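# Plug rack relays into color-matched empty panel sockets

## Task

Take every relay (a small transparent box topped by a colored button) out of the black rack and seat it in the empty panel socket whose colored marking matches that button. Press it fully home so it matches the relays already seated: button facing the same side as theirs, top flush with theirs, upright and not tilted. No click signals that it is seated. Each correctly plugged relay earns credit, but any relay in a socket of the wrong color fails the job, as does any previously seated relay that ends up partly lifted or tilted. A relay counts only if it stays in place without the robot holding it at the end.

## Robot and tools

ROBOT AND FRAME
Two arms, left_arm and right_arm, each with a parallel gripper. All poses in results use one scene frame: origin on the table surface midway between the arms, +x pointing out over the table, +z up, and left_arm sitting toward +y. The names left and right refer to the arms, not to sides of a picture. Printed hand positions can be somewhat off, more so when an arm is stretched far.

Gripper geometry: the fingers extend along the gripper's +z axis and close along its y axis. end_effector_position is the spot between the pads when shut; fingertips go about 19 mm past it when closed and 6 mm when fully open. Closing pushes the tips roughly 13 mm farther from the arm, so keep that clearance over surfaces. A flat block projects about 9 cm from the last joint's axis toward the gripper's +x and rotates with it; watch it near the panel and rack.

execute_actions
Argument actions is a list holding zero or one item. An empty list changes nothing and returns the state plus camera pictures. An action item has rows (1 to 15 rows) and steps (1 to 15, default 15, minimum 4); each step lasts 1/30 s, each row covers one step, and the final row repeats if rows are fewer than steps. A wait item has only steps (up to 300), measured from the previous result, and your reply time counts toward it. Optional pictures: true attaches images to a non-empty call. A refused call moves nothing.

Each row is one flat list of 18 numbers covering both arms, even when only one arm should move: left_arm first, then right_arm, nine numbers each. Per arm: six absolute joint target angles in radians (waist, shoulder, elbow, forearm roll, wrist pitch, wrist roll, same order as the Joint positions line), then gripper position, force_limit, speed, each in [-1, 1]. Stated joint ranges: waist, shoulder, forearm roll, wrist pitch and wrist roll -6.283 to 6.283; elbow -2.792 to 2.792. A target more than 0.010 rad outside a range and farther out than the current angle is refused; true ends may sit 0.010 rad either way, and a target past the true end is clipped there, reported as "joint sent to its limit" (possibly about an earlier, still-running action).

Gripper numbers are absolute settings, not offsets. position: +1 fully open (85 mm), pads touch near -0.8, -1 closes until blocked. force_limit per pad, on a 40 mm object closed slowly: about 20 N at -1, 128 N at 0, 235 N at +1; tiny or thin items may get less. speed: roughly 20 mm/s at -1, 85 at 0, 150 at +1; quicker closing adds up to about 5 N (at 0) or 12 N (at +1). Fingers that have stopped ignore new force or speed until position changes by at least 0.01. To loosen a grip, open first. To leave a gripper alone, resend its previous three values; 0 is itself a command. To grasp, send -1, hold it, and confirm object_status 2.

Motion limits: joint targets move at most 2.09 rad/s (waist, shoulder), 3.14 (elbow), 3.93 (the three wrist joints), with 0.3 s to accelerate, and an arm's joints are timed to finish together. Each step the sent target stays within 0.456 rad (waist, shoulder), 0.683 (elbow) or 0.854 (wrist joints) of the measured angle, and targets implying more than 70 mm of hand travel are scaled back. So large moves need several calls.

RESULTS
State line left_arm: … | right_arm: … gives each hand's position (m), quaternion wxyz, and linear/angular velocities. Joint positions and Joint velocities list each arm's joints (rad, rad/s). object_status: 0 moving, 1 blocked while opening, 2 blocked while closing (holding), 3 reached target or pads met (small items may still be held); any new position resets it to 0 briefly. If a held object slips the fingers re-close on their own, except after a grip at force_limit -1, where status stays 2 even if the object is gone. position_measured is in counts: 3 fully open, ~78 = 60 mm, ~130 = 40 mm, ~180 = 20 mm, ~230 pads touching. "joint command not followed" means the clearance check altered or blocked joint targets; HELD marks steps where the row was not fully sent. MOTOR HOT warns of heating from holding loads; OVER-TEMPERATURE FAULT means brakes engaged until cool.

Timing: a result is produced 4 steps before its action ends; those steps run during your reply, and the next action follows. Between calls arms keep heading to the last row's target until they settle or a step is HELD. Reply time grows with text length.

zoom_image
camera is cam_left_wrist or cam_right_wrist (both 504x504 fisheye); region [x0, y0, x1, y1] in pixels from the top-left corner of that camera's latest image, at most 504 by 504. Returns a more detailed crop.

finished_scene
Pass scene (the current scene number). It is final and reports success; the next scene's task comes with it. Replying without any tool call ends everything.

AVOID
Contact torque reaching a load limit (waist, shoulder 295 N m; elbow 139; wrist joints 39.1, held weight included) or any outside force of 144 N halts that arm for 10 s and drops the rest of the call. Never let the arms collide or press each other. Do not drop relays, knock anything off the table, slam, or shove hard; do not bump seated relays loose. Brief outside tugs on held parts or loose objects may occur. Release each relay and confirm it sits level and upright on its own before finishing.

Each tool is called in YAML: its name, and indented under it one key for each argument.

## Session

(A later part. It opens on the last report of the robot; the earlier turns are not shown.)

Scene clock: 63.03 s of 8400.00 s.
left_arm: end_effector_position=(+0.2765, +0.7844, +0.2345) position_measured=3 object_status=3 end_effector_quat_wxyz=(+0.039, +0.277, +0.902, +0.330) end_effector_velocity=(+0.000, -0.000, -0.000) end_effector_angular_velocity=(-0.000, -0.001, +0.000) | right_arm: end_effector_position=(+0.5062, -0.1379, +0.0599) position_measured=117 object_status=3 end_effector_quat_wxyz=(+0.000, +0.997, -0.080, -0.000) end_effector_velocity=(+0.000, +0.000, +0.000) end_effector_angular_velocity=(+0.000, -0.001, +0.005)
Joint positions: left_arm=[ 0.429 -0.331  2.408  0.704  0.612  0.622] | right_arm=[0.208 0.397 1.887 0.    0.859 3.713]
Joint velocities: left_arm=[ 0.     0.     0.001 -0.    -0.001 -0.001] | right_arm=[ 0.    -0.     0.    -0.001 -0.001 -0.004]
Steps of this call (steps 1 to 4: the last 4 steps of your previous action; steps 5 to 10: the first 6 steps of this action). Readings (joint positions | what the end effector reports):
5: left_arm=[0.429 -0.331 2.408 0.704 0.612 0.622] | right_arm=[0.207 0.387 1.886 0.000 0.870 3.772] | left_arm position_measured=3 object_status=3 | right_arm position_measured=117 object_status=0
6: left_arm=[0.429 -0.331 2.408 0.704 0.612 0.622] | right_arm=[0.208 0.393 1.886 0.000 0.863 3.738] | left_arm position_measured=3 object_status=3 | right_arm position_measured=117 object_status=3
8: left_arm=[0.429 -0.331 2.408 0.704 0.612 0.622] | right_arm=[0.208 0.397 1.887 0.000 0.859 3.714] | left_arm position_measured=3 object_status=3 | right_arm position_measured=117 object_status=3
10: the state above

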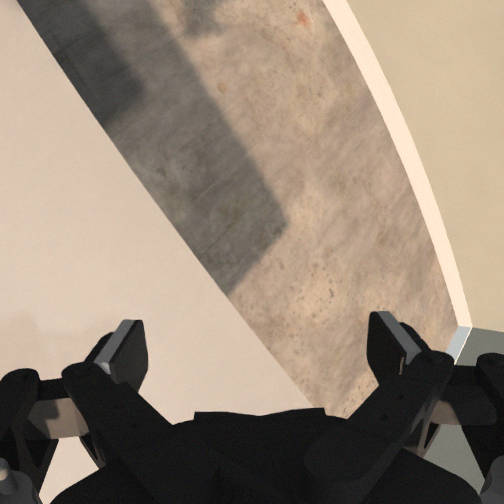

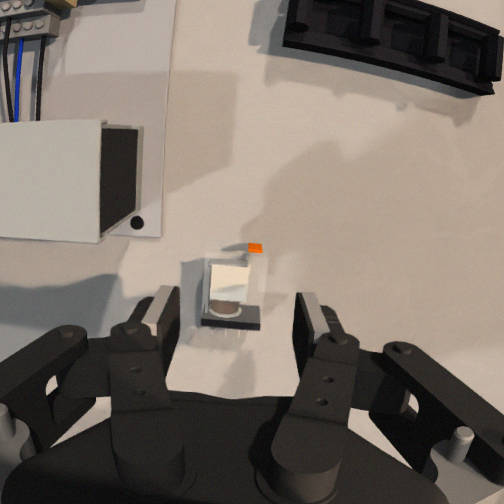

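execute_actions:
  actions:
    - {"rows":[[0.429,-0.331,2.408,0.704,0.612,0.622,1,0,0,0.212,0.3964,1.8866,0,0.8586,3.7166,0.1,0,0.5],[0.429,-0.331,2.408,0.704,0.612,0.622,1,0,0,0.212,0.3964,1.8866,0,0.8586,3.7166,0.1,0,0.5],[0.429,-0.331,2.408,0.704,0.612,0.622,1,0,0,0.212,0.4114,1.894,0,0.8362,3.7166,0.1,0,0.5],[0.429,-0.331,2.408,0.704,0.612,0.622,1,0,0,0.212,0.4264,1.9014,0,0.8138,3.7166,0.1,0,0.5],[0.429,-0.331,2.408,0.704,0.612,0.622,1,0,0,0.212,0.4414,1.9088,0,0.7914,3.7166,0.1,0,0.5]],"steps":13}
  pictures: true

Scene clock: 63.60 s of 8400.00 s.
left_arm: end_effector_position=(+0.2765, +0.7844, +0.2345) position_measured=3 object_status=3 end_effector_quat_wxyz=(+0.039, +0.277, +0.902, +0.330) end_effector_velocity=(-0.000, -0.000, -0.000) end_effector_angular_velocity=(+0.000, +0.001, -0.001) | right_arm: end_effector_position=(+0.5049, -0.1358, +0.0209) position_measured=117 object_status=3 end_effector_quat_wxyz=(+0.000, +0.997, -0.079, -0.000) end_effector_velocity=(+0.007, +0.003, -0.003) end_effector_angular_velocity=(+0.009, -0.019, -0.002)
Joint positions: left_arm=[ 0.429 -0.331  2.408  0.704  0.612  0.622] | right_arm=[ 0.212  0.442  1.909 -0.     0.792  3.716]
Joint velocities: left_arm=[ 0.    -0.     0.    -0.    -0.     0.002] | right_arm=[-0.     0.005  0.     0.    -0.026  0.001]
Steps of this call (steps 1 to 4: the last 4 steps of your previous action; steps 5 to 8: the robot went on to your last target; steps 9 to 17: the first 9 steps of this action). Readings (joint positions | what the end effector reports):
9: left_arm=[0.429 -0.331 2.408 0.704 0.612 0.622] | right_arm=[0.208 0.397 1.887 0.000 0.859 3.713] | left_arm position_measured=3 object_status=3 | right_arm position_measured=117 object_status=3
10: left_arm=[0.429 -0.331 2.408 0.704 0.612 0.622] | right_arm=[0.210 0.397 1.887 0.000 0.859 3.714] | left_arm position_measured=3 object_status=3 | right_arm position_measured=117 object_status=3
12: left_arm=[0.429 -0.331 2.408 0.704 0.612 0.622] | right_arm=[0.212 0.400 1.888 0.000 0.853 3.716] | left_arm position_measured=3 object_status=3 | right_arm position_measured=117 object_status=3
16: left_arm=[0.429 -0.331 2.408 0.704 0.612 0.622] | right_arm=[0.212 0.440 1.908 -0.000 0.794 3.716] | left_arm position_measured=3 object_status=3 | right_arm position_measured=117 object_status=3
17: the state above

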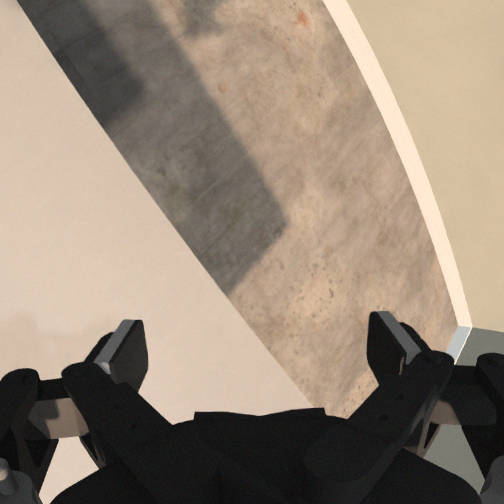

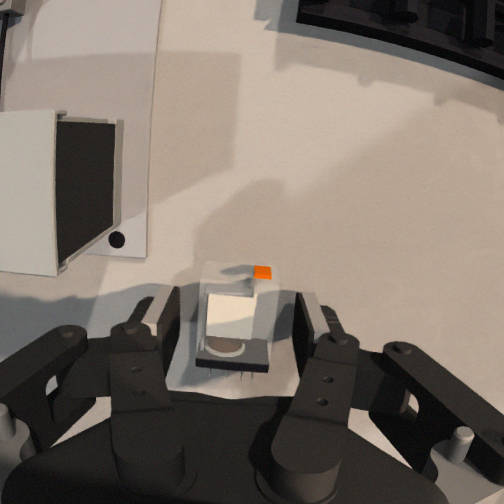

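execute_actions:
  actions:
    - {"rows":[[0.429,-0.331,2.408,0.704,0.612,0.622,1,0,0,0.212,0.4414,1.9088,0,0.7914,3.7166,-1,-0.5,0],[0.429,-0.331,2.408,0.704,0.612,0.622,1,0,0,0.212,0.4414,1.9088,0,0.7914,3.7166,-1,-0.5,0],[0.429,-0.331,2.408,0.704,0.612,0.622,1,0,0,0.212,0.4414,1.9088,0,0.7914,3.7166,-1,-0.5,0],[0.429,-0.331,2.408,0.704,0.612,0.622,1,0,0,0.212,0.4414,1.9088,0,0.7914,3.7166,-1,-0.5,0],[0.429,-0.331,2.408,0.704,0.612,0.622,1,0,0,0.212,0.4414,1.9088,0,0.7914,3.7166,-1,-0.5,0],[0.429,-0.331,2.408,0.704,0.612,0.622,1,0,0,0.212,0.4414,1.9088,0,0.7914,3.7166,-1,-0.5,0],[0.429,-0.331,2.408,0.704,0.612,0.622,1,0,0,0.212,0.4414,1.9088,0,0.7914,3.7166,-1,-0.5,0],[0.429,-0.331,2.408,0.704,0.612,0.622,1,0,0,0.212,0.4414,1.9088,0,0.7914,3.7166,-1,-0.5,0],[0.429,-0.331,2.408,0.704,0.612,0.622,1,0,0,0.212,0.4414,1.9088,0,0.7914,3.7166,-1,-0.5,0],[0.429,-0.331,2.408,0.704,0.612,0.622,1,0,0,0.212,0.4299,1.9031,0,0.8086,3.7166,-1,-0.5,0]],"steps":15}

execute_actions:
  actions:
    - {"rows":[[0.429,-0.331,2.408,0.704,0.612,0.622,1,0,0,0.1771,0.4086,1.9357,0,0.7973,3.1416,-1,-0.5,0]],"steps":15}
  pictures: true

Scene clock: 64.40 s of 8400.00 s.
left_arm: end_effector_position=(+0.2765, +0.7844, +0.2345) position_measured=3 object_status=3 end_effector_quat_wxyz=(+0.039, +0.277, +0.902, +0.330) end_effector_velocity=(+0.000, -0.001, -0.001) end_effector_angular_velocity=(-0.000, +0.002, -0.003) | right_arm: end_effector_position=(+0.5050, -0.1357, +0.0236) position_measured=164 object_status=0 end_effector_quat_wxyz=(+0.000, +0.997, -0.080, -0.000) end_effector_velocity=(-0.011, -0.005, +0.129) end_effector_angular_velocity=(-0.018, +0.040, -0.000)
Joint positions: left_arm=[ 0.429 -0.331  2.408  0.704  0.612  0.622] | right_arm=[0.212 0.438 1.908 0.    0.796 3.717]
Joint velocities: left_arm=[-0.001  0.     0.001 -0.    -0.     0.002] | right_arm=[-0.    -0.153 -0.069 -0.     0.265 -0.   ]
Steps of this call (steps 1 to 4: the last 4 steps of your previous action; steps 5 to 13: the robot went on to your last target; steps 14 to 24: the first 11 steps of this action). Readings (joint positions | what the end effector reports):
14: left_arm=[0.429 -0.331 2.408 0.704 0.612 0.622] | right_arm=[0.212 0.442 1.909 -0.000 0.791 3.717] | left_arm position_measured=3 object_status=3 | right_arm position_measured=117 object_status=0
15: left_arm=[0.429 -0.331 2.408 0.704 0.612 0.622] | right_arm=[0.212 0.442 1.909 -0.000 0.791 3.717] | left_arm position_measured=3 object_status=3 | right_arm position_measured=117 object_status=0
17: left_arm=[0.429 -0.331 2.408 0.704 0.612 0.622] | right_arm=[0.212 0.442 1.909 -0.000 0.791 3.717] | left_arm position_measured=3 object_status=3 | right_arm position_measured=126 object_status=0
21: left_arm=[0.429 -0.331 2.408 0.704 0.612 0.622] | right_arm=[0.212 0.442 1.909 -0.000 0.791 3.717] | left_arm position_measured=3 object_status=3 | right_arm position_measured=155 object_status=0
24: the state above

Scene clock: 64.90 s of 8400.00 s.
left_arm: end_effector_position=(+0.2765, +0.7844, +0.2345) position_measured=3 object_status=3 end_effector_quat_wxyz=(+0.039, +0.277, +0.902, +0.330) end_effector_velocity=(-0.000, -0.000, -0.001) end_effector_angular_velocity=(-0.001, +0.001, -0.001) | right_arm: end_effector_position=(+0.5006, -0.1602, +0.0317) position_measured=164 object_status=2 end_effector_quat_wxyz=(+0.000, +0.986, +0.166, -0.000) end_effector_velocity=(-0.011, -0.052, +0.000) end_effector_angular_velocity=(+0.000, +0.001, +1.048)
Joint positions: left_arm=[ 0.429 -0.331  2.408  0.704  0.612  0.622] | right_arm=[0.18  0.41  1.933 0.    0.798 3.193]
Joint velocities: left_arm=[-0.001  0.001  0.001  0.     0.    -0.   ] | right_arm=[-0.068 -0.04   0.063  0.    -0.023 -1.116]
Steps of this call (steps 1 to 4: the last 4 steps of your previous action; steps 5 to 15: the first 11 steps of this action). Readings (joint positions | what the end effector reports):
5: left_arm=[0.429 -0.331 2.408 0.704 0.612 0.622] | right_arm=[0.212 0.430 1.903 0.000 0.808 3.717] | left_arm position_measured=3 object_status=3 | right_arm position_measured=164 object_status=2
6: left_arm=[0.429 -0.331 2.408 0.704 0.612 0.622] | right_arm=[0.212 0.430 1.903 0.000 0.808 3.709] | left_arm position_measured=3 object_status=3 | right_arm position_measured=164 object_status=2
8: left_arm=[0.429 -0.331 2.408 0.704 0.612 0.622] | right_arm=[0.208 0.428 1.907 0.000 0.808 3.651] | left_arm position_measured=3 object_status=3 | right_arm position_measured=164 object_status=2
12: left_arm=[0.429 -0.331 2.408 0.704 0.612 0.622] | right_arm=[0.191 0.417 1.923 0.000 0.802 3.371] | left_arm position_measured=3 object_status=3 | right_arm position_measured=164 object_status=2
15: the state above

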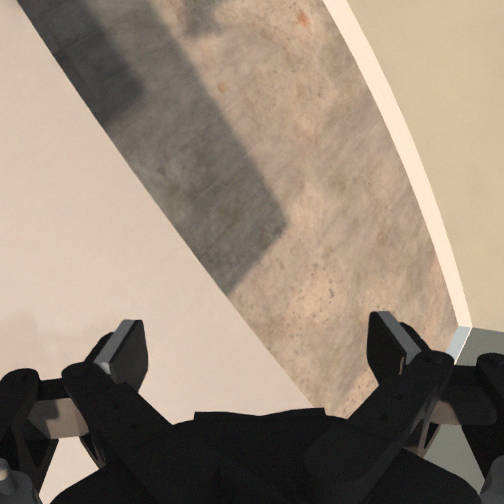

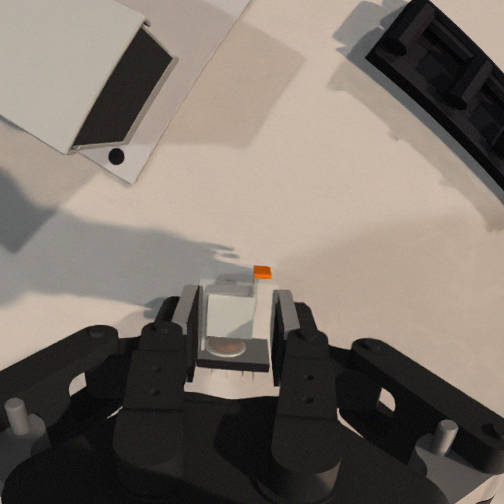

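execute_actions:
  actions:
    - {"rows":[[0.429,-0.331,2.408,0.704,0.612,0.622,1,0,0,0.1771,0.415,1.9389,0,0.7877,3.1416,-1,-0.5,0],[0.429,-0.331,2.408,0.704,0.612,0.622,1,0,0,0.1771,0.4212,1.942,0,0.7784,3.1416,-1,-0.5,0],[0.429,-0.331,2.408,0.704,0.612,0.622,1,0,0,0.1771,0.4212,1.942,0,0.7784,3.1416,-1,-0.5,0],[0.429,-0.331,2.408,0.704,0.612,0.622,1,0,0,0.1771,0.4212,1.942,0,0.7784,3.1416,-1,-0.5,0],[0.429,-0.331,2.408,0.704,0.612,0.622,1,0,0,0.1771,0.4212,1.942,0,0.7784,3.1416,-1,-0.5,0],[0.429,-0.331,2.408,0.704,0.612,0.622,1,0,0,0.1771,0.4212,1.942,0,0.7784,3.1416,0.1,0,0.5],[0.429,-0.331,2.408,0.704,0.612,0.622,1,0,0,0.1771,0.4212,1.942,0,0.7784,3.1416,0.1,0,0.5],[0.429,-0.331,2.408,0.704,0.612,0.622,1,0,0,0.1771,0.4212,1.942,0,0.7784,3.1416,0.1,0,0.5],[0.429,-0.331,2.408,0.704,0.612,0.622,1,0,0,0.1771,0.4212,1.942,0,0.7784,3.1416,0.1,0,0.5],[0.429,-0.331,2.408,0.704,0.612,0.622,1,0,0,0.1771,0.4212,1.942,0,0.7784,3.1416,0.1,0,0.5],[0.429,-0.331,2.408,0.704,0.612,0.622,1,0,0,0.1771,0.4212,1.942,0,0.7784,3.1416,0.1,0,0.5],[0.429,-0.331,2.408,0.704,0.612,0.622,1,0,0,0.1771,0.45,1.896,0,0.87,3.1416,0.1,0,0.5],[0.429,-0.331,2.408,0.704,0.612,0.622,1,0,0,0.1771,0.4783,1.8502,0,0.9631,3.1416,0.1,0,0.5]],"steps":15}

execute_actions:
  actions:
    - {"rows":[[0.429,-0.331,2.408,0.704,0.612,0.622,1,0,0,0.1771,0.4783,1.8502,0,0.9631,3.1416,0.1,0,0.5],[0.429,-0.331,2.408,0.704,0.612,0.622,1,0,0,0.1771,0.4783,1.8502,0,0.9631,3.1416,0.1,0,0.5],[0.429,-0.331,2.408,0.704,0.612,0.622,1,0,0,0.1771,0.4783,1.8502,0,0.9631,3.1416,0.1,0,0.5],[0.429,-0.331,2.408,0.704,0.612,0.622,1,0,0,0.1771,0.512,1.8054,0,1.0488,3.1416,0.1,0,0.5],[0.429,-0.331,2.408,0.704,0.612,0.622,1,0,0,0.1771,0.512,1.8054,0,1.0488,3.1416,0.1,0,0.5],[0.429,-0.331,2.408,0.704,0.612,0.622,1,0,0,0.1771,0.5465,1.7606,0,1.1345,3.1416,0.1,0,0.5]],"steps":14}
  pictures: true

Scene clock: 65.87 s of 8400.00 s.
left_arm: end_effector_position=(+0.2765, +0.7844, +0.2345) position_measured=3 object_status=3 end_effector_quat_wxyz=(+0.039, +0.277, +0.902, +0.330) end_effector_velocity=(-0.001, +0.000, -0.001) end_effector_angular_velocity=(-0.000, +0.002, +0.001) | right_arm: end_effector_position=(+0.4999, -0.1626, +0.0212) position_measured=132 object_status=0 end_effector_quat_wxyz=(+0.000, +0.982, +0.189, +0.000) end_effector_velocity=(+0.000, -0.001, +0.000) end_effector_angular_velocity=(+0.000, -0.000, -0.001)
Joint positions: left_arm=[ 0.429 -0.331  2.408  0.704  0.612  0.622] | right_arm=[ 0.177  0.421  1.942 -0.     0.778  3.142]
Joint velocities: left_arm=[ 0.001 -0.     0.001  0.     0.001  0.001] | right_arm=[-0.001 -0.     0.     0.    -0.    -0.   ]
Steps of this call (steps 1 to 4: the last 4 steps of your previous action; steps 5 to 18: the robot went on to your last target; steps 19 to 29: the first 11 steps of this action). Readings (joint positions | what the end effector reports):
19: left_arm=[0.429 -0.331 2.408 0.704 0.612 0.622] | right_arm=[0.177 0.409 1.936 0.000 0.797 3.142] | left_arm position_measured=3 object_status=3 | right_arm position_measured=164 object_status=2
20: left_arm=[0.429 -0.331 2.408 0.704 0.612 0.622] | right_arm=[0.177 0.411 1.937 0.000 0.793 3.142] | left_arm position_measured=3 object_status=3 | right_arm position_measured=164 object_status=2
22: left_arm=[0.429 -0.331 2.408 0.704 0.612 0.622] | right_arm=[0.177 0.419 1.942 -0.000 0.781 3.142] | left_arm position_measured=3 object_status=3 | right_arm position_measured=164 object_status=2
26: left_arm=[0.429 -0.331 2.408 0.704 0.612 0.622] | right_arm=[0.177 0.421 1.942 -0.000 0.778 3.142] | left_arm position_measured=3 object_status=3 | right_arm position_measured=158 object_status=0
29: the state above

Scene clock: 66.33 s of 8400.00 s.
left_arm: end_effector_position=(+0.2765, +0.7844, +0.2345) position_measured=3 object_status=3 end_effector_quat_wxyz=(+0.039, +0.277, +0.902, +0.330) end_effector_velocity=(+0.001, -0.001, +0.000) end_effector_angular_velocity=(+0.000, -0.000, -0.002) | right_arm: end_effector_position=(+0.5017, -0.1619, +0.0207) position_measured=117 object_status=3 end_effector_quat_wxyz=(+0.028, +0.971, +0.187, -0.143) end_effector_velocity=(+0.001, +0.000, -0.005) end_effector_angular_velocity=(-0.135, +0.337, -0.000)
Joint positions: left_arm=[ 0.429 -0.331  2.408  0.704  0.612  0.622] | right_arm=[0.177 0.543 1.765 0.    1.126 3.142]
Joint velocities: left_arm=[-0.002 -0.     0.     0.    -0.     0.   ] | right_arm=[-0.     0.168 -0.211  0.     0.406  0.   ]
Steps of this call (steps 1 to 4: the last 4 steps of your previous action; steps 5 to 14: the first 10 steps of this action). Readings (joint positions | what the end effector reports):
5: left_arm=[0.429 -0.331 2.408 0.704 0.612 0.622] | right_arm=[0.177 0.455 1.888 -0.000 0.887 3.142] | left_arm position_measured=3 object_status=3 | right_arm position_measured=117 object_status=0
6: left_arm=[0.429 -0.331 2.408 0.704 0.612 0.622] | right_arm=[0.177 0.467 1.869 -0.000 0.925 3.142] | left_arm position_measured=3 object_status=3 | right_arm position_measured=117 object_status=0
8: left_arm=[0.429 -0.331 2.408 0.704 0.612 0.622] | right_arm=[0.177 0.478 1.851 -0.000 0.961 3.142] | left_arm position_measured=3 object_status=3 | right_arm position_measured=117 object_status=0
12: left_arm=[0.429 -0.331 2.408 0.704 0.612 0.622] | right_arm=[0.177 0.521 1.793 0.000 1.073 3.142] | left_arm position_measured=3 object_status=3 | right_arm position_measured=117 object_status=3
14: the state above

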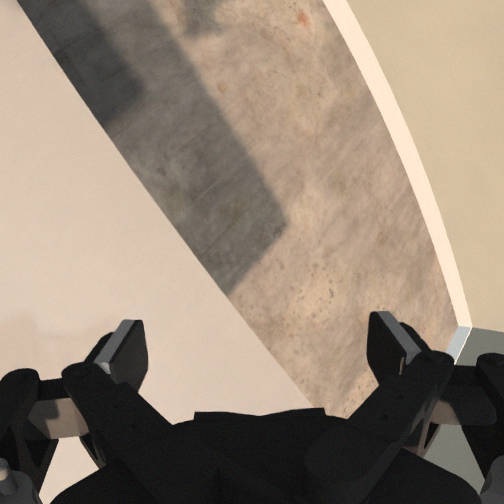

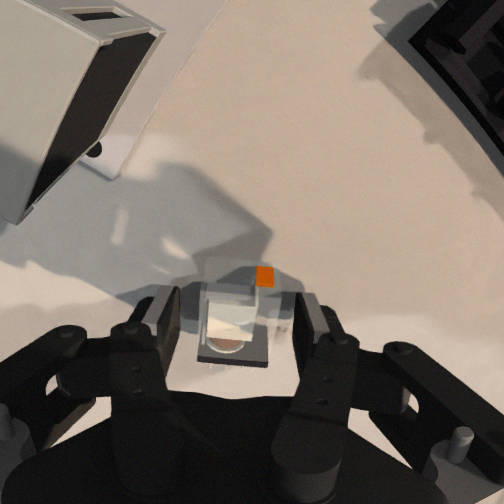

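execute_actions:
  actions:
    - {"rows":[[0.429,-0.331,2.408,0.704,0.612,0.622,1,0,0,0.1771,0.5562,1.7433,0,1.1421,3.1416,0.1,0,0.5],[0.429,-0.331,2.408,0.704,0.612,0.622,1,0,0,0.1771,0.5562,1.7433,0,1.1421,3.1416,0.1,0,0.5],[0.429,-0.331,2.408,0.704,0.612,0.622,1,0,0,0.1771,0.5562,1.7433,0,1.1421,3.1416,0.1,0,0.5],[0.429,-0.331,2.408,0.704,0.612,0.622,1,0,0,0.1771,0.5562,1.7433,0,1.1421,3.1416,0.1,0,0.5],[0.429,-0.331,2.408,0.704,0.612,0.622,1,0,0,0.1771,0.5562,1.7433,0,1.1421,3.1416,-1,-0.3,0.3]],"steps":15}
  pictures: true

Scene clock: 67.37 s of 8400.00 s.
left_arm: end_effector_position=(+0.2765, +0.7844, +0.2345) position_measured=3 object_status=3 end_effector_quat_wxyz=(+0.039, +0.277, +0.902, +0.330) end_effector_velocity=(+0.000, -0.001, -0.001) end_effector_angular_velocity=(-0.001, +0.000, -0.001) | right_arm: end_effector_position=(+0.5091, -0.1589, +0.0211) position_measured=154 object_status=0 end_effector_quat_wxyz=(+0.028, +0.971, +0.187, -0.147) end_effector_velocity=(+0.000, -0.000, +0.002) end_effector_angular_velocity=(-0.001, +0.003, -0.000)
Joint positions: left_arm=[ 0.429 -0.331  2.408  0.704  0.612  0.622] | right_arm=[0.177 0.556 1.743 0.    1.142 3.142]
Joint velocities: left_arm=[-0.001  0.     0.001  0.    -0.001 -0.001] | right_arm=[-0.    -0.001 -0.003  0.     0.006 -0.   ]
Steps of this call (steps 1 to 4: the last 4 steps of your previous action; steps 5 to 15: the robot went on to your last target; steps 16 to 20: nothing new was sent; steps 21 to 31: the first 11 steps of this action). Readings (joint positions | what the end effector reports):
21: left_arm=[0.429 -0.331 2.408 0.704 0.612 0.622] | right_arm=[0.177 0.547 1.760 0.000 1.135 3.142] | left_arm position_measured=3 object_status=3 | right_arm position_measured=117 object_status=3
22: left_arm=[0.429 -0.331 2.408 0.704 0.612 0.622] | right_arm=[0.177 0.549 1.755 0.000 1.137 3.142] | left_arm position_measured=3 object_status=3 | right_arm position_measured=117 object_status=3
24: left_arm=[0.429 -0.331 2.408 0.704 0.612 0.622] | right_arm=[0.177 0.555 1.744 0.000 1.142 3.142] | left_arm position_measured=3 object_status=3 | right_arm position_measured=117 object_status=3
28: left_arm=[0.429 -0.331 2.408 0.704 0.612 0.622] | right_arm=[0.177 0.556 1.743 0.000 1.142 3.142] | left_arm position_measured=3 object_status=3 | right_arm position_measured=129 object_status=0
31: the state above

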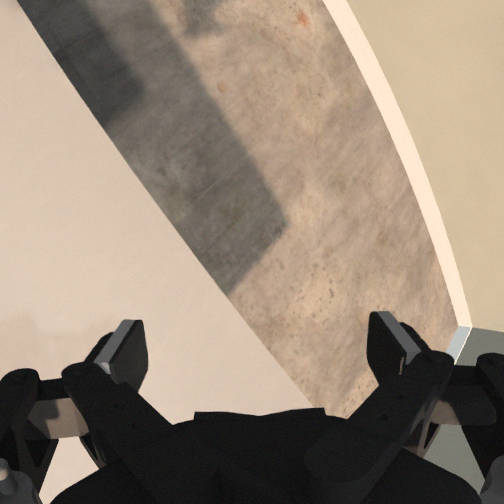

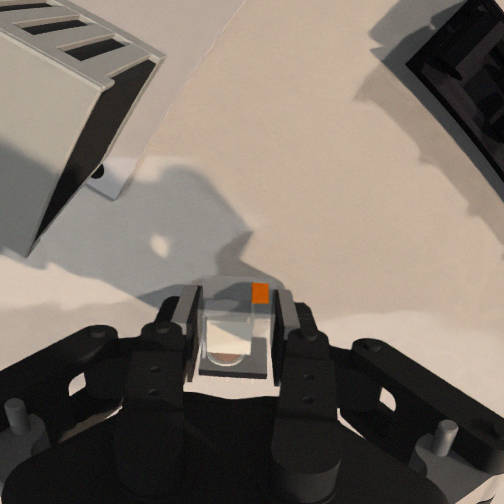

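execute_actions:
  actions:
    - {"rows":[[0.429,-0.331,2.408,0.704,0.612,0.622,1,0,0,0.1771,0.5562,1.7433,0,1.1421,3.1416,-1,-0.3,0.3],[0.429,-0.331,2.408,0.704,0.612,0.622,1,0,0,0.1771,0.50,1.72,0,1.2216,3.1416,-1,-0.3,0.3],[0.429,-0.331,2.408,0.704,0.612,0.622,1,0,0,0.1771,0.50,1.72,0,1.2216,3.1416,-1,-0.3,0.3],[0.429,-0.331,2.408,0.704,0.612,0.622,1,0,0,0.1771,0.25,1.72,0,1.47,3.1416,-1,-0.3,0.3]],"steps":15}

execute_actions:
  actions:
    - {"rows":[[0.429,-0.331,2.408,0.704,0.612,0.622,1,0,0,0.1771,0.25,2.5,0,-0.88,3.1416,-1,-0.3,0.3]],"steps":15}

execute_actions:
  actions:
    - {"rows":[[0.429,-0.331,2.408,0.704,0.612,0.622,1,0,0,0.1771,0.25,2.5,0,-0.88,3.1416,-1,-0.3,0.3]],"steps":15}
  pictures: true

Scene clock: 68.63 s of 8400.00 s.
left_arm: end_effector_position=(+0.2765, +0.7844, +0.2345) position_measured=3 object_status=3 end_effector_quat_wxyz=(+0.039, +0.277, +0.902, +0.330) end_effector_velocity=(-0.000, +0.000, -0.000) end_effector_angular_velocity=(+0.000, +0.001, +0.000) | right_arm: end_effector_position=(+0.4794, -0.1709, +0.1526) position_measured=165 object_status=2 end_effector_quat_wxyz=(+0.028, +0.971, +0.187, -0.147) end_effector_velocity=(-0.166, -0.066, +0.489) end_effector_angular_velocity=(+0.004, -0.011, +0.001)
Joint positions: left_arm=[ 0.429 -0.331  2.408  0.704  0.612  0.622] | right_arm=[ 0.177  0.386  1.727 -0.     1.329  3.142]
Joint velocities: left_arm=[ 0.001 -0.     0.     0.    -0.     0.001] | right_arm=[ 0.001 -0.667 -0.031  0.     0.687 -0.   ]
Steps of this call (steps 1 to 4: the last 4 steps of your previous action; steps 5 to 15: the robot went on to your last target; steps 16 to 27: nothing new was sent; steps 28 to 38: the first 11 steps of this action). Readings (joint positions | what the end effector reports):
28: left_arm=[0.429 -0.331 2.408 0.704 0.612 0.622] | right_arm=[0.177 0.556 1.743 0.000 1.142 3.142] | left_arm position_measured=3 object_status=3 | right_arm position_measured=165 object_status=2
29: left_arm=[0.429 -0.331 2.408 0.704 0.612 0.622] | right_arm=[0.177 0.556 1.743 0.000 1.142 3.142] | left_arm position_measured=3 object_status=3 | right_arm position_measured=165 object_status=2
31: left_arm=[0.429 -0.331 2.408 0.704 0.612 0.622] | right_arm=[0.177 0.543 1.738 -0.000 1.163 3.142] | left_arm position_measured=3 object_status=3 | right_arm position_measured=165 object_status=2
35: left_arm=[0.429 -0.331 2.408 0.704 0.612 0.622] | right_arm=[0.177 0.454 1.730 -0.000 1.259 3.142] | left_arm position_measured=3 object_status=3 | right_arm position_measured=165 object_status=2
38: the state above

Scene clock: 69.13 s of 8400.00 s.
left_arm: end_effector_position=(+0.2765, +0.7844, +0.2345) position_measured=3 object_status=3 end_effector_quat_wxyz=(+0.039, +0.277, +0.902, +0.330) end_effector_velocity=(+0.000, -0.000, -0.000) end_effector_angular_velocity=(+0.000, -0.000, -0.001) | right_arm: end_effector_position=(+0.3833, -0.2093, +0.1136) position_measured=165 object_status=2 end_effector_quat_wxyz=(+0.023, +0.975, +0.188, -0.120) end_effector_velocity=(-0.178, -0.071, -0.449) end_effector_angular_velocity=(+0.182, -0.454, -0.000)
Joint positions: left_arm=[ 0.429 -0.331  2.408  0.704  0.612  0.622] | right_arm=[0.177 0.254 1.99  0.    1.141 3.142]
Joint velocities: left_arm=[-0.001 -0.     0.001 -0.    -0.001  0.   ] | right_arm=[-0.    -0.005  0.954  0.    -1.438  0.   ]
Steps of this call (steps 1 to 4: the last 4 steps of your previous action; steps 5 to 15: the first 11 steps of this action). Readings (joint positions | what the end effector reports):
5: left_arm=[0.429 -0.331 2.408 0.704 0.612 0.622] | right_arm=[0.177 0.276 1.721 -0.000 1.443 3.142] | left_arm position_measured=3 object_status=3 | right_arm position_measured=165 object_status=2
6: left_arm=[0.429 -0.331 2.408 0.704 0.612 0.622] | right_arm=[0.177 0.261 1.725 0.000 1.455 3.142] | left_arm position_measured=3 object_status=3 | right_arm position_measured=165 object_status=2
8: left_arm=[0.429 -0.331 2.408 0.704 0.612 0.622] | right_arm=[0.177 0.253 1.762 0.000 1.437 3.142] | left_arm position_measured=3 object_status=3 | right_arm position_measured=165 object_status=2
12: left_arm=[0.429 -0.331 2.408 0.704 0.612 0.622] | right_arm=[0.177 0.255 1.893 0.000 1.277 3.142] | left_arm position_measured=3 object_status=3 | right_arm position_measured=165 object_status=2
15: the state above

Scene clock: 79.40 s of 8400.00 s.
left_arm: end_effector_position=(+0.2765, +0.7844, +0.2345) position_measured=3 object_status=3 end_effector_quat_wxyz=(+0.039, +0.277, +0.902, +0.330) end_effector_velocity=(-0.000, +0.000, -0.000) end_effector_angular_velocity=(-0.000, -0.001, +0.001) | right_arm: end_effector_position=(+0.3613, -0.2181, +0.0182) position_measured=165 object_status=2 end_effector_quat_wxyz=(+0.002, +0.982, +0.189, -0.011) end_effector_velocity=(-0.000, +0.001, +0.001) end_effector_angular_velocity=(+0.001, -0.002, +0.001)
Joint positions: left_arm=[ 0.429 -0.331  2.408  0.704  0.612  0.622] | right_arm=[ 0.177  0.25   2.215 -0.     0.699  3.142]
Joint velocities: left_arm=[ 0.001  0.     0.     0.    -0.001 -0.001] | right_arm=[ 0.001 -0.002  0.     0.001  0.     0.   ]
FORCE FAULT: contact force on the right arm reached its limit, and that arm stopped for 10 seconds. The contact can be on any part of that arm, not only on its tool. That arm's remaining commands of this call were not run. That arm holds still and accepts commands again. Move the arm away from the contact; if what it grips holds it there, let go first. Pushing or pulling that hard again can fault the arm again.
Kept back: nothing.
The stop of the right arm began at step 8 of this call (marked STOPPED below). From that step on that arm followed nothing that you had sent. 12 of its steps, steps kept back included, did not run and will not run. The other arm was sent all steps of this action in this call, none kept back. Nothing is kept back now, and the robot has no last target.
Steps of this call (steps 1 to 4: the last 4 steps of your previous action; steps 5 to 15: the first 11 steps of this action; steps 16 to 19: the last 4 steps of this action, not kept back; steps 20 to 308: the stop continued). Readings (joint positions | what the end effector reports):
5: left_arm=[0.429 -0.331 2.408 0.704 0.612 0.622] | right_arm=[0.177 0.253 2.154 0.000 0.850 3.142] | left_arm position_measured=3 object_status=3 | right_arm position_measured=165 object_status=2
6: left_arm=[0.429 -0.331 2.408 0.704 0.612 0.622] | right_arm=[0.177 0.253 2.188 0.000 0.774 3.142] | left_arm position_measured=3 object_status=3 | right_arm position_measured=165 object_status=2
8: left_arm=[0.429 -0.331 2.408 0.704 0.612 0.622] | right_arm=[0.177 0.250 2.216 -0.000 0.699 3.142] | left_arm position_measured=3 object_status=3 | right_arm position_measured=165 object_status=2 STOPPED (the right arm)
12: left_arm=[0.429 -0.331 2.408 0.704 0.612 0.622] | right_arm=[0.177 0.250 2.215 -0.000 0.699 3.142] | left_arm position_measured=3 object_status=3 | right_arm position_measured=165 object_status=2
308: the state above

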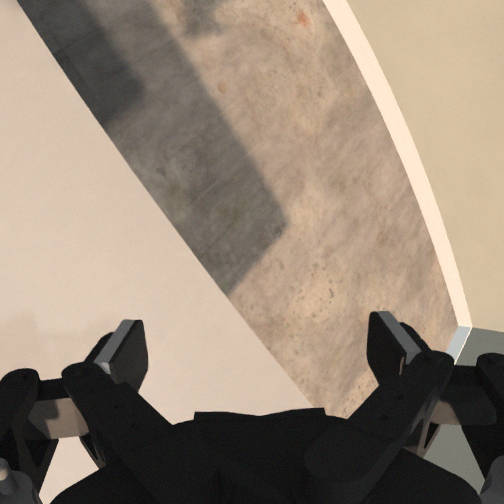

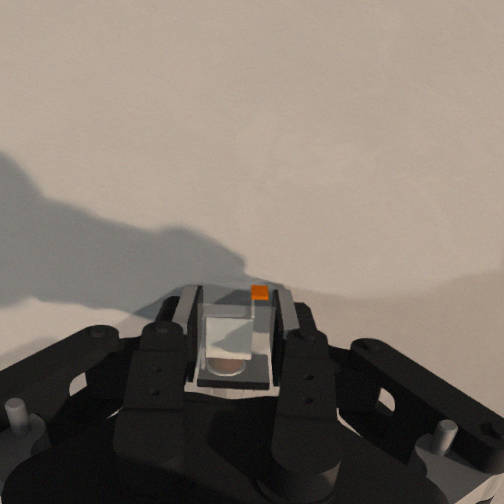

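execute_actions:
  actions:
    - {"rows":[[0.429,-0.331,2.408,0.704,0.612,0.622,1,0,0,0.1771,0.25,1.75,0,0.70,3.1416,-1,-0.3,0.3]],"steps":15}

execute_actions:
  actions:
    - {"rows":[[0.429,-0.331,2.408,0.704,0.612,0.622,1,0,0,0.1771,0.25,2.0,0,-0.09,3.1416,-1,-0.3,0.3]],"steps":15}

Scene clock: 81.33 s of 8400.00 s.
left_arm: end_effector_position=(+0.2765, +0.7844, +0.2345) position_measured=3 object_status=3 end_effector_quat_wxyz=(+0.039, +0.277, +0.902, +0.330) end_effector_velocity=(-0.000, +0.000, -0.001) end_effector_angular_velocity=(-0.000, +0.001, +0.000) | right_arm: end_effector_position=(+0.5046, -0.1606, +0.1125) position_measured=165 object_status=2 end_effector_quat_wxyz=(-0.019, +0.977, +0.189, +0.099) end_effector_velocity=(+0.433, +0.173, +0.363) end_effector_angular_velocity=(+0.271, -0.675, -0.001)
Joint positions: left_arm=[ 0.429 -0.331  2.408  0.704  0.612  0.622] | right_arm=[ 0.177  0.25   1.991 -0.     0.699  3.142]
Joint velocities: left_arm=[ 0.001  0.     0.001  0.    -0.     0.   ] | right_arm=[-0.    -0.001 -0.729  0.     0.002  0.   ]
Steps of this call (steps 1 to 47: nothing new was sent; steps 48 to 58: the first 11 steps of this action). Readings (joint positions | what the end effector reports):
48: left_arm=[0.429 -0.331 2.408 0.704 0.612 0.622] | right_arm=[0.177 0.250 2.215 -0.000 0.699 3.142] | left_arm position_measured=3 object_status=3 | right_arm position_measured=165 object_status=2
49: left_arm=[0.429 -0.331 2.408 0.704 0.612 0.622] | right_arm=[0.177 0.250 2.210 -0.000 0.699 3.142] | left_arm position_measured=3 object_status=3 | right_arm position_measured=165 object_status=2
51: left_arm=[0.429 -0.331 2.408 0.704 0.612 0.622] | right_arm=[0.177 0.250 2.166 -0.000 0.699 3.142] | left_arm position_measured=3 object_status=3 | right_arm position_measured=165 object_status=2
55: left_arm=[0.429 -0.331 2.408 0.704 0.612 0.622] | right_arm=[0.177 0.250 2.065 -0.000 0.699 3.142] | left_arm position_measured=3 object_status=3 | right_arm position_measured=165 object_status=2
58: the state above

Scene clock: 81.83 s of 8400.00 s.
left_arm: end_effector_position=(+0.2765, +0.7844, +0.2345) position_measured=3 object_status=3 end_effector_quat_wxyz=(+0.039, +0.277, +0.902, +0.330) end_effector_velocity=(+0.001, -0.000, +0.000) end_effector_angular_velocity=(+0.001, -0.001, -0.002) | right_arm: end_effector_position=(+0.6737, -0.0930, +0.2305) position_measured=165 object_status=2 end_effector_quat_wxyz=(-0.079, +0.892, +0.172, +0.410) end_effector_velocity=(+0.059, +0.022, +0.029) end_effector_angular_velocity=(+0.524, -1.316, +0.001)
Joint positions: left_arm=[ 0.429 -0.331  2.408  0.704  0.612  0.622] | right_arm=[ 0.177  0.25   1.947 -0.     0.083  3.142]
Joint velocities: left_arm=[-0.001 -0.    -0.    -0.    -0.001  0.001] | right_arm=[-0.001 -0.001  0.648 -0.004 -2.064 -0.   ]
Steps of this call (steps 1 to 4: the last 4 steps of your previous action; steps 5 to 15: the first 11 steps of this action). Readings (joint positions | what the end effector reports):
5: left_arm=[0.429 -0.331 2.408 0.704 0.612 0.622] | right_arm=[0.177 0.250 1.868 -0.000 0.699 3.142] | left_arm position_measured=3 object_status=3 | right_arm position_measured=165 object_status=2
6: left_arm=[0.429 -0.331 2.408 0.704 0.612 0.622] | right_arm=[0.177 0.250 1.849 0.000 0.693 3.142] | left_arm position_measured=3 object_status=3 | right_arm position_measured=165 object_status=2
8: left_arm=[0.429 -0.331 2.408 0.704 0.612 0.622] | right_arm=[0.177 0.250 1.841 0.000 0.637 3.142] | left_arm position_measured=3 object_status=3 | right_arm position_measured=165 object_status=2
12: left_arm=[0.429 -0.331 2.408 0.704 0.612 0.622] | right_arm=[0.177 0.250 1.881 0.000 0.352 3.142] | left_arm position_measured=3 object_status=3 | right_arm position_measured=165 object_status=2
15: the state above

execute_actions:
  actions:
    - {"rows":[[0.429,-0.331,2.408,0.704,0.612,0.622,1,0,0,0.1771,0.25,2.0,0,-0.09,3.1416,-1,-0.3,0.3],[0.429,-0.331,2.408,0.704,0.612,0.622,1,0,0,0.1771,0.25,2.0,0,-0.09,3.1416,-1,-0.3,0.3],[0.429,-0.331,2.408,0.704,0.612,0.622,1,0,0,0.1771,0.25,2.5,0,-0.88,3.1416,-1,-0.3,0.3]],"steps":15}

execute_actions:
  actions:
    - {"rows":[[0.429,-0.331,2.408,0.704,0.612,0.622,1,0,0,0.1771,0.25,2.5,0,-0.88,3.1416,-1,-0.3,0.3]],"steps":13}
  pictures: true

Scene clock: 82.43 s of 8400.00 s.
left_arm: end_effector_position=(+0.2765, +0.7844, +0.2345) position_measured=3 object_status=3 end_effector_quat_wxyz=(+0.039, +0.277, +0.902, +0.330) end_effector_velocity=(+0.000, -0.000, -0.000) end_effector_angular_velocity=(+0.000, -0.001, -0.001) | right_arm: end_effector_position=(+0.6122, -0.1176, +0.1813) position_measured=165 object_status=2 end_effector_quat_wxyz=(-0.100, +0.834, +0.161, +0.518) end_effector_velocity=(-0.367, -0.147, -0.208) end_effector_angular_velocity=(+0.233, -0.581, -0.000)
Joint positions: left_arm=[ 0.429 -0.331  2.408  0.704  0.612  0.622] | right_arm=[ 0.177  0.25   2.226  0.    -0.446  3.142]
Joint velocities: left_arm=[-0.    -0.     0.     0.    -0.001  0.   ] | right_arm=[-0.     0.     1.088  0.    -1.715 -0.   ]
Steps of this call (steps 1 to 4: the last 4 steps of your previous action; steps 5 to 7: the robot went on to your last target; steps 8 to 18: the first 11 steps of this action). Readings (joint positions | what the end effector reports):
8: left_arm=[0.429 -0.331 2.408 0.704 0.612 0.622] | right_arm=[0.177 0.250 2.000 -0.000 -0.090 3.142] | left_arm position_measured=3 object_status=3 | right_arm position_measured=165 object_status=2
9: left_arm=[0.429 -0.331 2.408 0.704 0.612 0.622] | right_arm=[0.177 0.250 2.000 -0.000 -0.090 3.142] | left_arm position_measured=3 object_status=3 | right_arm position_measured=165 object_status=2
11: left_arm=[0.429 -0.331 2.408 0.704 0.612 0.622] | right_arm=[0.177 0.250 2.005 0.000 -0.098 3.142] | left_arm position_measured=3 object_status=3 | right_arm position_measured=165 object_status=2
15: left_arm=[0.429 -0.331 2.408 0.704 0.612 0.622] | right_arm=[0.177 0.250 2.112 0.000 -0.266 3.142] | left_arm position_measured=3 object_status=3 | right_arm position_measured=165 object_status=2
18: the state above

Scene clock: 82.87 s of 8400.00 s.
left_arm: end_effector_position=(+0.2765, +0.7844, +0.2345) position_measured=3 object_status=3 end_effector_quat_wxyz=(+0.039, +0.277, +0.902, +0.330) end_effector_velocity=(+0.001, +0.001, +0.001) end_effector_angular_velocity=(+0.000, -0.002, +0.001) | right_arm: end_effector_position=(+0.5062, -0.1601, +0.1485) position_measured=165 object_status=2 end_effector_quat_wxyz=(-0.112, +0.790, +0.152, +0.583) end_effector_velocity=(-0.003, -0.001, -0.003) end_effector_angular_velocity=(-0.002, +0.004, +0.000)
Joint positions: left_arm=[ 0.429 -0.331  2.408  0.704  0.612  0.622] | right_arm=[ 0.177  0.25   2.5   -0.    -0.88   3.142]
Joint velocities: left_arm=[ 0.001  0.    -0.001 -0.    -0.001 -0.001] | right_arm=[ 0.001  0.001  0.005  0.    -0.001 -0.   ]
Steps of this call (steps 1 to 4: the last 4 steps of your previous action; steps 5 to 13: the first 9 steps of this action). Readings (joint positions | what the end effector reports):
5: left_arm=[0.429 -0.331 2.408 0.704 0.612 0.622] | right_arm=[0.177 0.250 2.405 0.000 -0.730 3.142] | left_arm position_measured=3 object_status=3 | right_arm position_measured=165 object_status=2
6: left_arm=[0.429 -0.331 2.408 0.704 0.612 0.622] | right_arm=[0.177 0.250 2.438 0.000 -0.782 3.142] | left_arm position_measured=3 object_status=3 | right_arm position_measured=165 object_status=2
8: left_arm=[0.429 -0.331 2.408 0.704 0.612 0.622] | right_arm=[0.177 0.250 2.485 -0.000 -0.857 3.142] | left_arm position_measured=3 object_status=3 | right_arm position_measured=165 object_status=2
12: left_arm=[0.429 -0.331 2.408 0.704 0.612 0.622] | right_arm=[0.177 0.250 2.500 -0.000 -0.880 3.142] | left_arm position_measured=3 object_status=3 | right_arm position_measured=165 object_status=2
13: the state above

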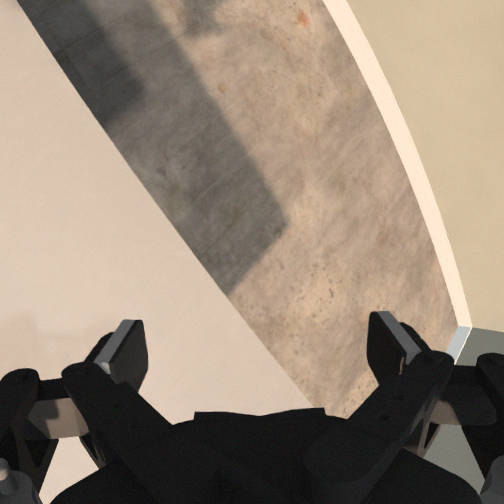

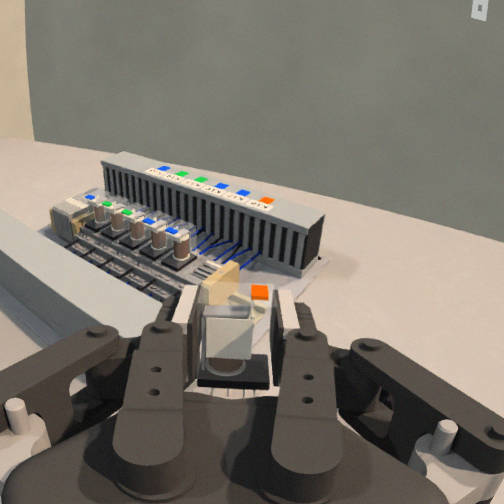

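zoom_image:
  camera: "cam_right_wrist"
  region: [170,260,310,400]

Region (170, 260, 310, 400) of cam_right_wrist's 504x504 image, scaled by 3.600, with more detail than that image has.

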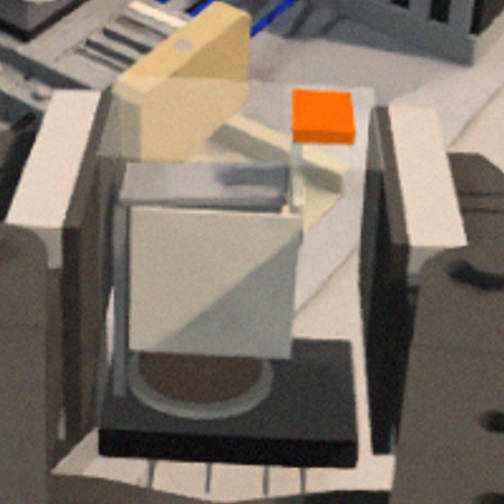

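execute_actions:
  actions:
    - {"rows":[[0.429,-0.331,2.408,0.704,0.612,0.622,1,0,0,0.1771,0.5846,2.5155,0,-1.3585,3.1416,-1,-0.3,0.3]],"steps":15}

execute_actions:
  actions:
    - {"rows":[[0.429,-0.331,2.408,0.704,0.612,0.622,1,0,0,0.1771,0.5846,2.5155,0,-1.3585,3.1416,-1,-0.3,0.3]],"steps":10}
  pictures: true

Scene clock: 84.47 s of 8400.00 s.
left_arm: end_effector_position=(+0.2765, +0.7844, +0.2345) position_measured=3 object_status=3 end_effector_quat_wxyz=(+0.039, +0.277, +0.902, +0.330) end_effector_velocity=(-0.000, +0.000, -0.000) end_effector_angular_velocity=(-0.000, -0.001, +0.002) | right_arm: end_effector_position=(+0.5144, -0.1568, +0.0702) position_measured=165 object_status=2 end_effector_quat_wxyz=(-0.121, +0.756, +0.146, +0.626) end_effector_velocity=(-0.021, -0.009, -0.193) end_effector_angular_velocity=(+0.103, -0.256, -0.000)
Joint positions: left_arm=[ 0.429 -0.331  2.408  0.704  0.612  0.622] | right_arm=[ 0.177  0.544  2.514 -0.    -1.299  3.142]
Joint velocities: left_arm=[ 0.002  0.     0.     0.    -0.001 -0.001] | right_arm=[ 0.     0.742  0.033  0.    -1.051  0.   ]
Steps of this call (steps 1 to 4: the last 4 steps of your previous action; steps 5 to 15: the robot went on to your last target; steps 16 to 37: nothing new was sent; steps 38 to 48: the first 11 steps of this action). Readings (joint positions | what the end effector reports):
38: left_arm=[0.429 -0.331 2.408 0.704 0.612 0.622] | right_arm=[0.177 0.250 2.500 -0.000 -0.880 3.142] | left_arm position_measured=3 object_status=3 | right_arm position_measured=165 object_status=2
39: left_arm=[0.429 -0.331 2.408 0.704 0.612 0.622] | right_arm=[0.177 0.254 2.500 -0.000 -0.886 3.142] | left_arm position_measured=3 object_status=3 | right_arm position_measured=165 object_status=2
41: left_arm=[0.429 -0.331 2.408 0.704 0.612 0.622] | right_arm=[0.177 0.284 2.502 -0.000 -0.930 3.142] | left_arm position_measured=3 object_status=3 | right_arm position_measured=165 object_status=2
45: left_arm=[0.429 -0.331 2.408 0.704 0.612 0.622] | right_arm=[0.177 0.435 2.509 -0.000 -1.145 3.142] | left_arm position_measured=3 object_status=3 | right_arm position_measured=165 object_status=2
48: the state above

Scene clock: 84.80 s of 8400.00 s.
left_arm: end_effector_position=(+0.2765, +0.7844, +0.2345) position_measured=3 object_status=3 end_effector_quat_wxyz=(+0.039, +0.277, +0.902, +0.330) end_effector_velocity=(+0.001, -0.000, +0.001) end_effector_angular_velocity=(+0.000, -0.001, -0.000) | right_arm: end_effector_position=(+0.5130, -0.1573, +0.0601) position_measured=165 object_status=2 end_effector_quat_wxyz=(-0.122, +0.751, +0.145, +0.633) end_effector_velocity=(+0.000, +0.001, +0.001) end_effector_angular_velocity=(+0.000, -0.001, +0.001)
Joint positions: left_arm=[ 0.429 -0.331  2.408  0.704  0.612  0.622] | right_arm=[ 0.177  0.585  2.515 -0.    -1.358  3.142]
Joint velocities: left_arm=[-0.001 -0.    -0.001 -0.     0.001 -0.   ] | right_arm=[ 0.001 -0.001 -0.    -0.    -0.     0.   ]
Steps of this call (steps 1 to 4: the last 4 steps of your previous action; steps 5 to 10: the first 6 steps of this action). Readings (joint positions | what the end effector reports):
5: left_arm=[0.429 -0.331 2.408 0.704 0.612 0.622] | right_arm=[0.177 0.585 2.515 -0.000 -1.358 3.142] | left_arm position_measured=3 object_status=3 | right_arm position_measured=165 object_status=2
6: left_arm=[0.429 -0.331 2.408 0.704 0.612 0.622] | right_arm=[0.177 0.585 2.515 -0.000 -1.358 3.142] | left_arm position_measured=3 object_status=3 | right_arm position_measured=165 object_status=2
8: left_arm=[0.429 -0.331 2.408 0.704 0.612 0.622] | right_arm=[0.177 0.585 2.515 -0.000 -1.358 3.142] | left_arm position_measured=3 object_status=3 | right_arm position_measured=165 object_status=2
10: the state above

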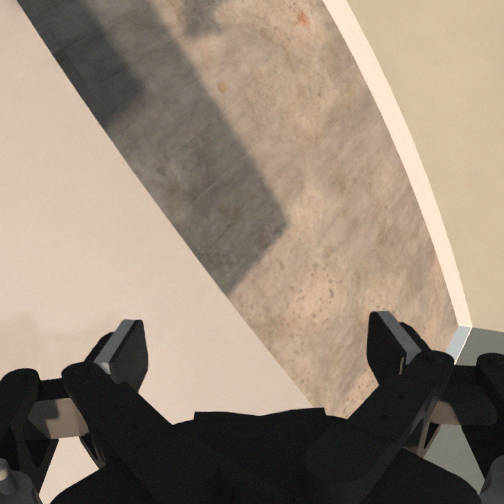

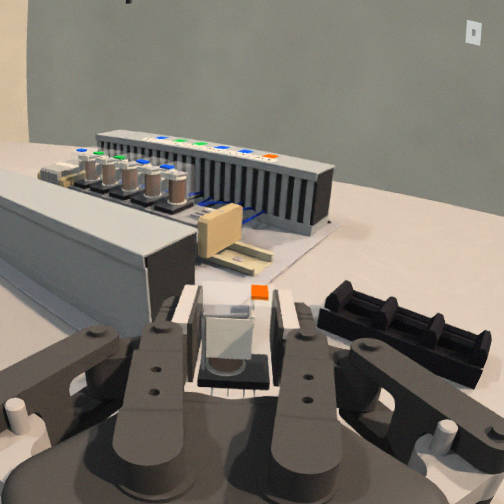

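execute_actions:
  actions: []

Scene clock: 85.40 s of 8400.00 s.
left_arm: end_effector_position=(+0.2765, +0.7844, +0.2345) position_measured=3 object_status=3 end_effector_quat_wxyz=(+0.039, +0.277, +0.902, +0.330) end_effector_velocity=(-0.000, +0.000, -0.000) end_effector_angular_velocity=(-0.001, -0.000, +0.002) | right_arm: end_effector_position=(+0.5130, -0.1574, +0.0602) position_measured=165 object_status=2 end_effector_quat_wxyz=(-0.122, +0.751, +0.145, +0.633) end_effector_velocity=(-0.000, -0.000, -0.001) end_effector_angular_velocity=(-0.000, +0.001, -0.000)
Joint positions: left_arm=[ 0.429 -0.331  2.408  0.704  0.612  0.622] | right_arm=[ 0.177  0.585  2.516 -0.    -1.358  3.142]
Joint velocities: left_arm=[ 0.    -0.     0.     0.     0.    -0.001] | right_arm=[-0.     0.001  0.     0.     0.    -0.   ]
Kept back: nothing.
Steps of this call (steps 1 to 4: the last 4 steps of your previous action; steps 5 to 15: the robot went on to your last target; steps 16 to 18: nothing new was sent). Readings (joint positions | what the end effector reports):
1: left_arm=[0.429 -0.331 2.408 0.704 0.612 0.622] | right_arm=[0.177 0.585 2.515 -0.000 -1.358 3.142] | left_arm position_measured=3 object_status=3 | right_arm position_measured=165 object_status=2
2: left_arm=[0.429 -0.331 2.408 0.704 0.612 0.622] | right_arm=[0.177 0.585 2.515 -0.000 -1.358 3.142] | left_arm position_measured=3 object_status=3 | right_arm position_measured=165 object_status=2
4: left_arm=[0.429 -0.331 2.408 0.704 0.612 0.622] | right_arm=[0.177 0.585 2.515 -0.000 -1.358 3.142] | left_arm position_measured=3 object_status=3 | right_arm position_measured=165 object_status=2
8: left_arm=[0.429 -0.331 2.408 0.704 0.612 0.622] | right_arm=[0.177 0.585 2.515 -0.000 -1.358 3.142] | left_arm position_measured=3 object_status=3 | right_arm position_measured=165 object_status=2
18: the state above
All arms were judged still, so your last target was given up. Only a new action makes them travel on or press farther. Fingers that are still opening or closing keep moving.

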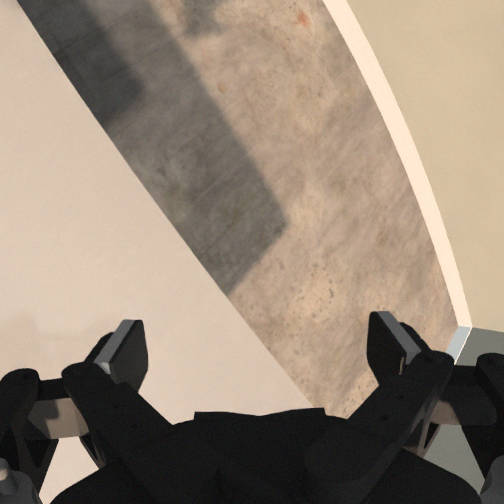

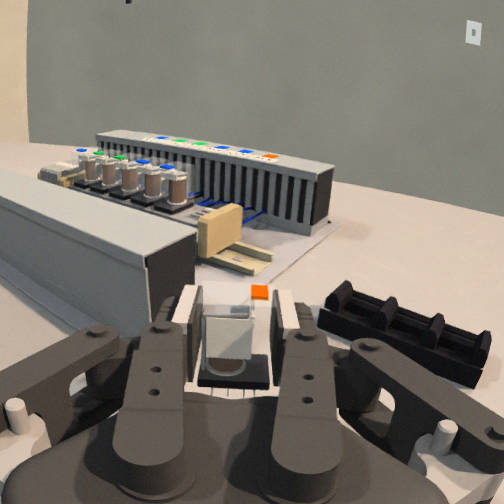

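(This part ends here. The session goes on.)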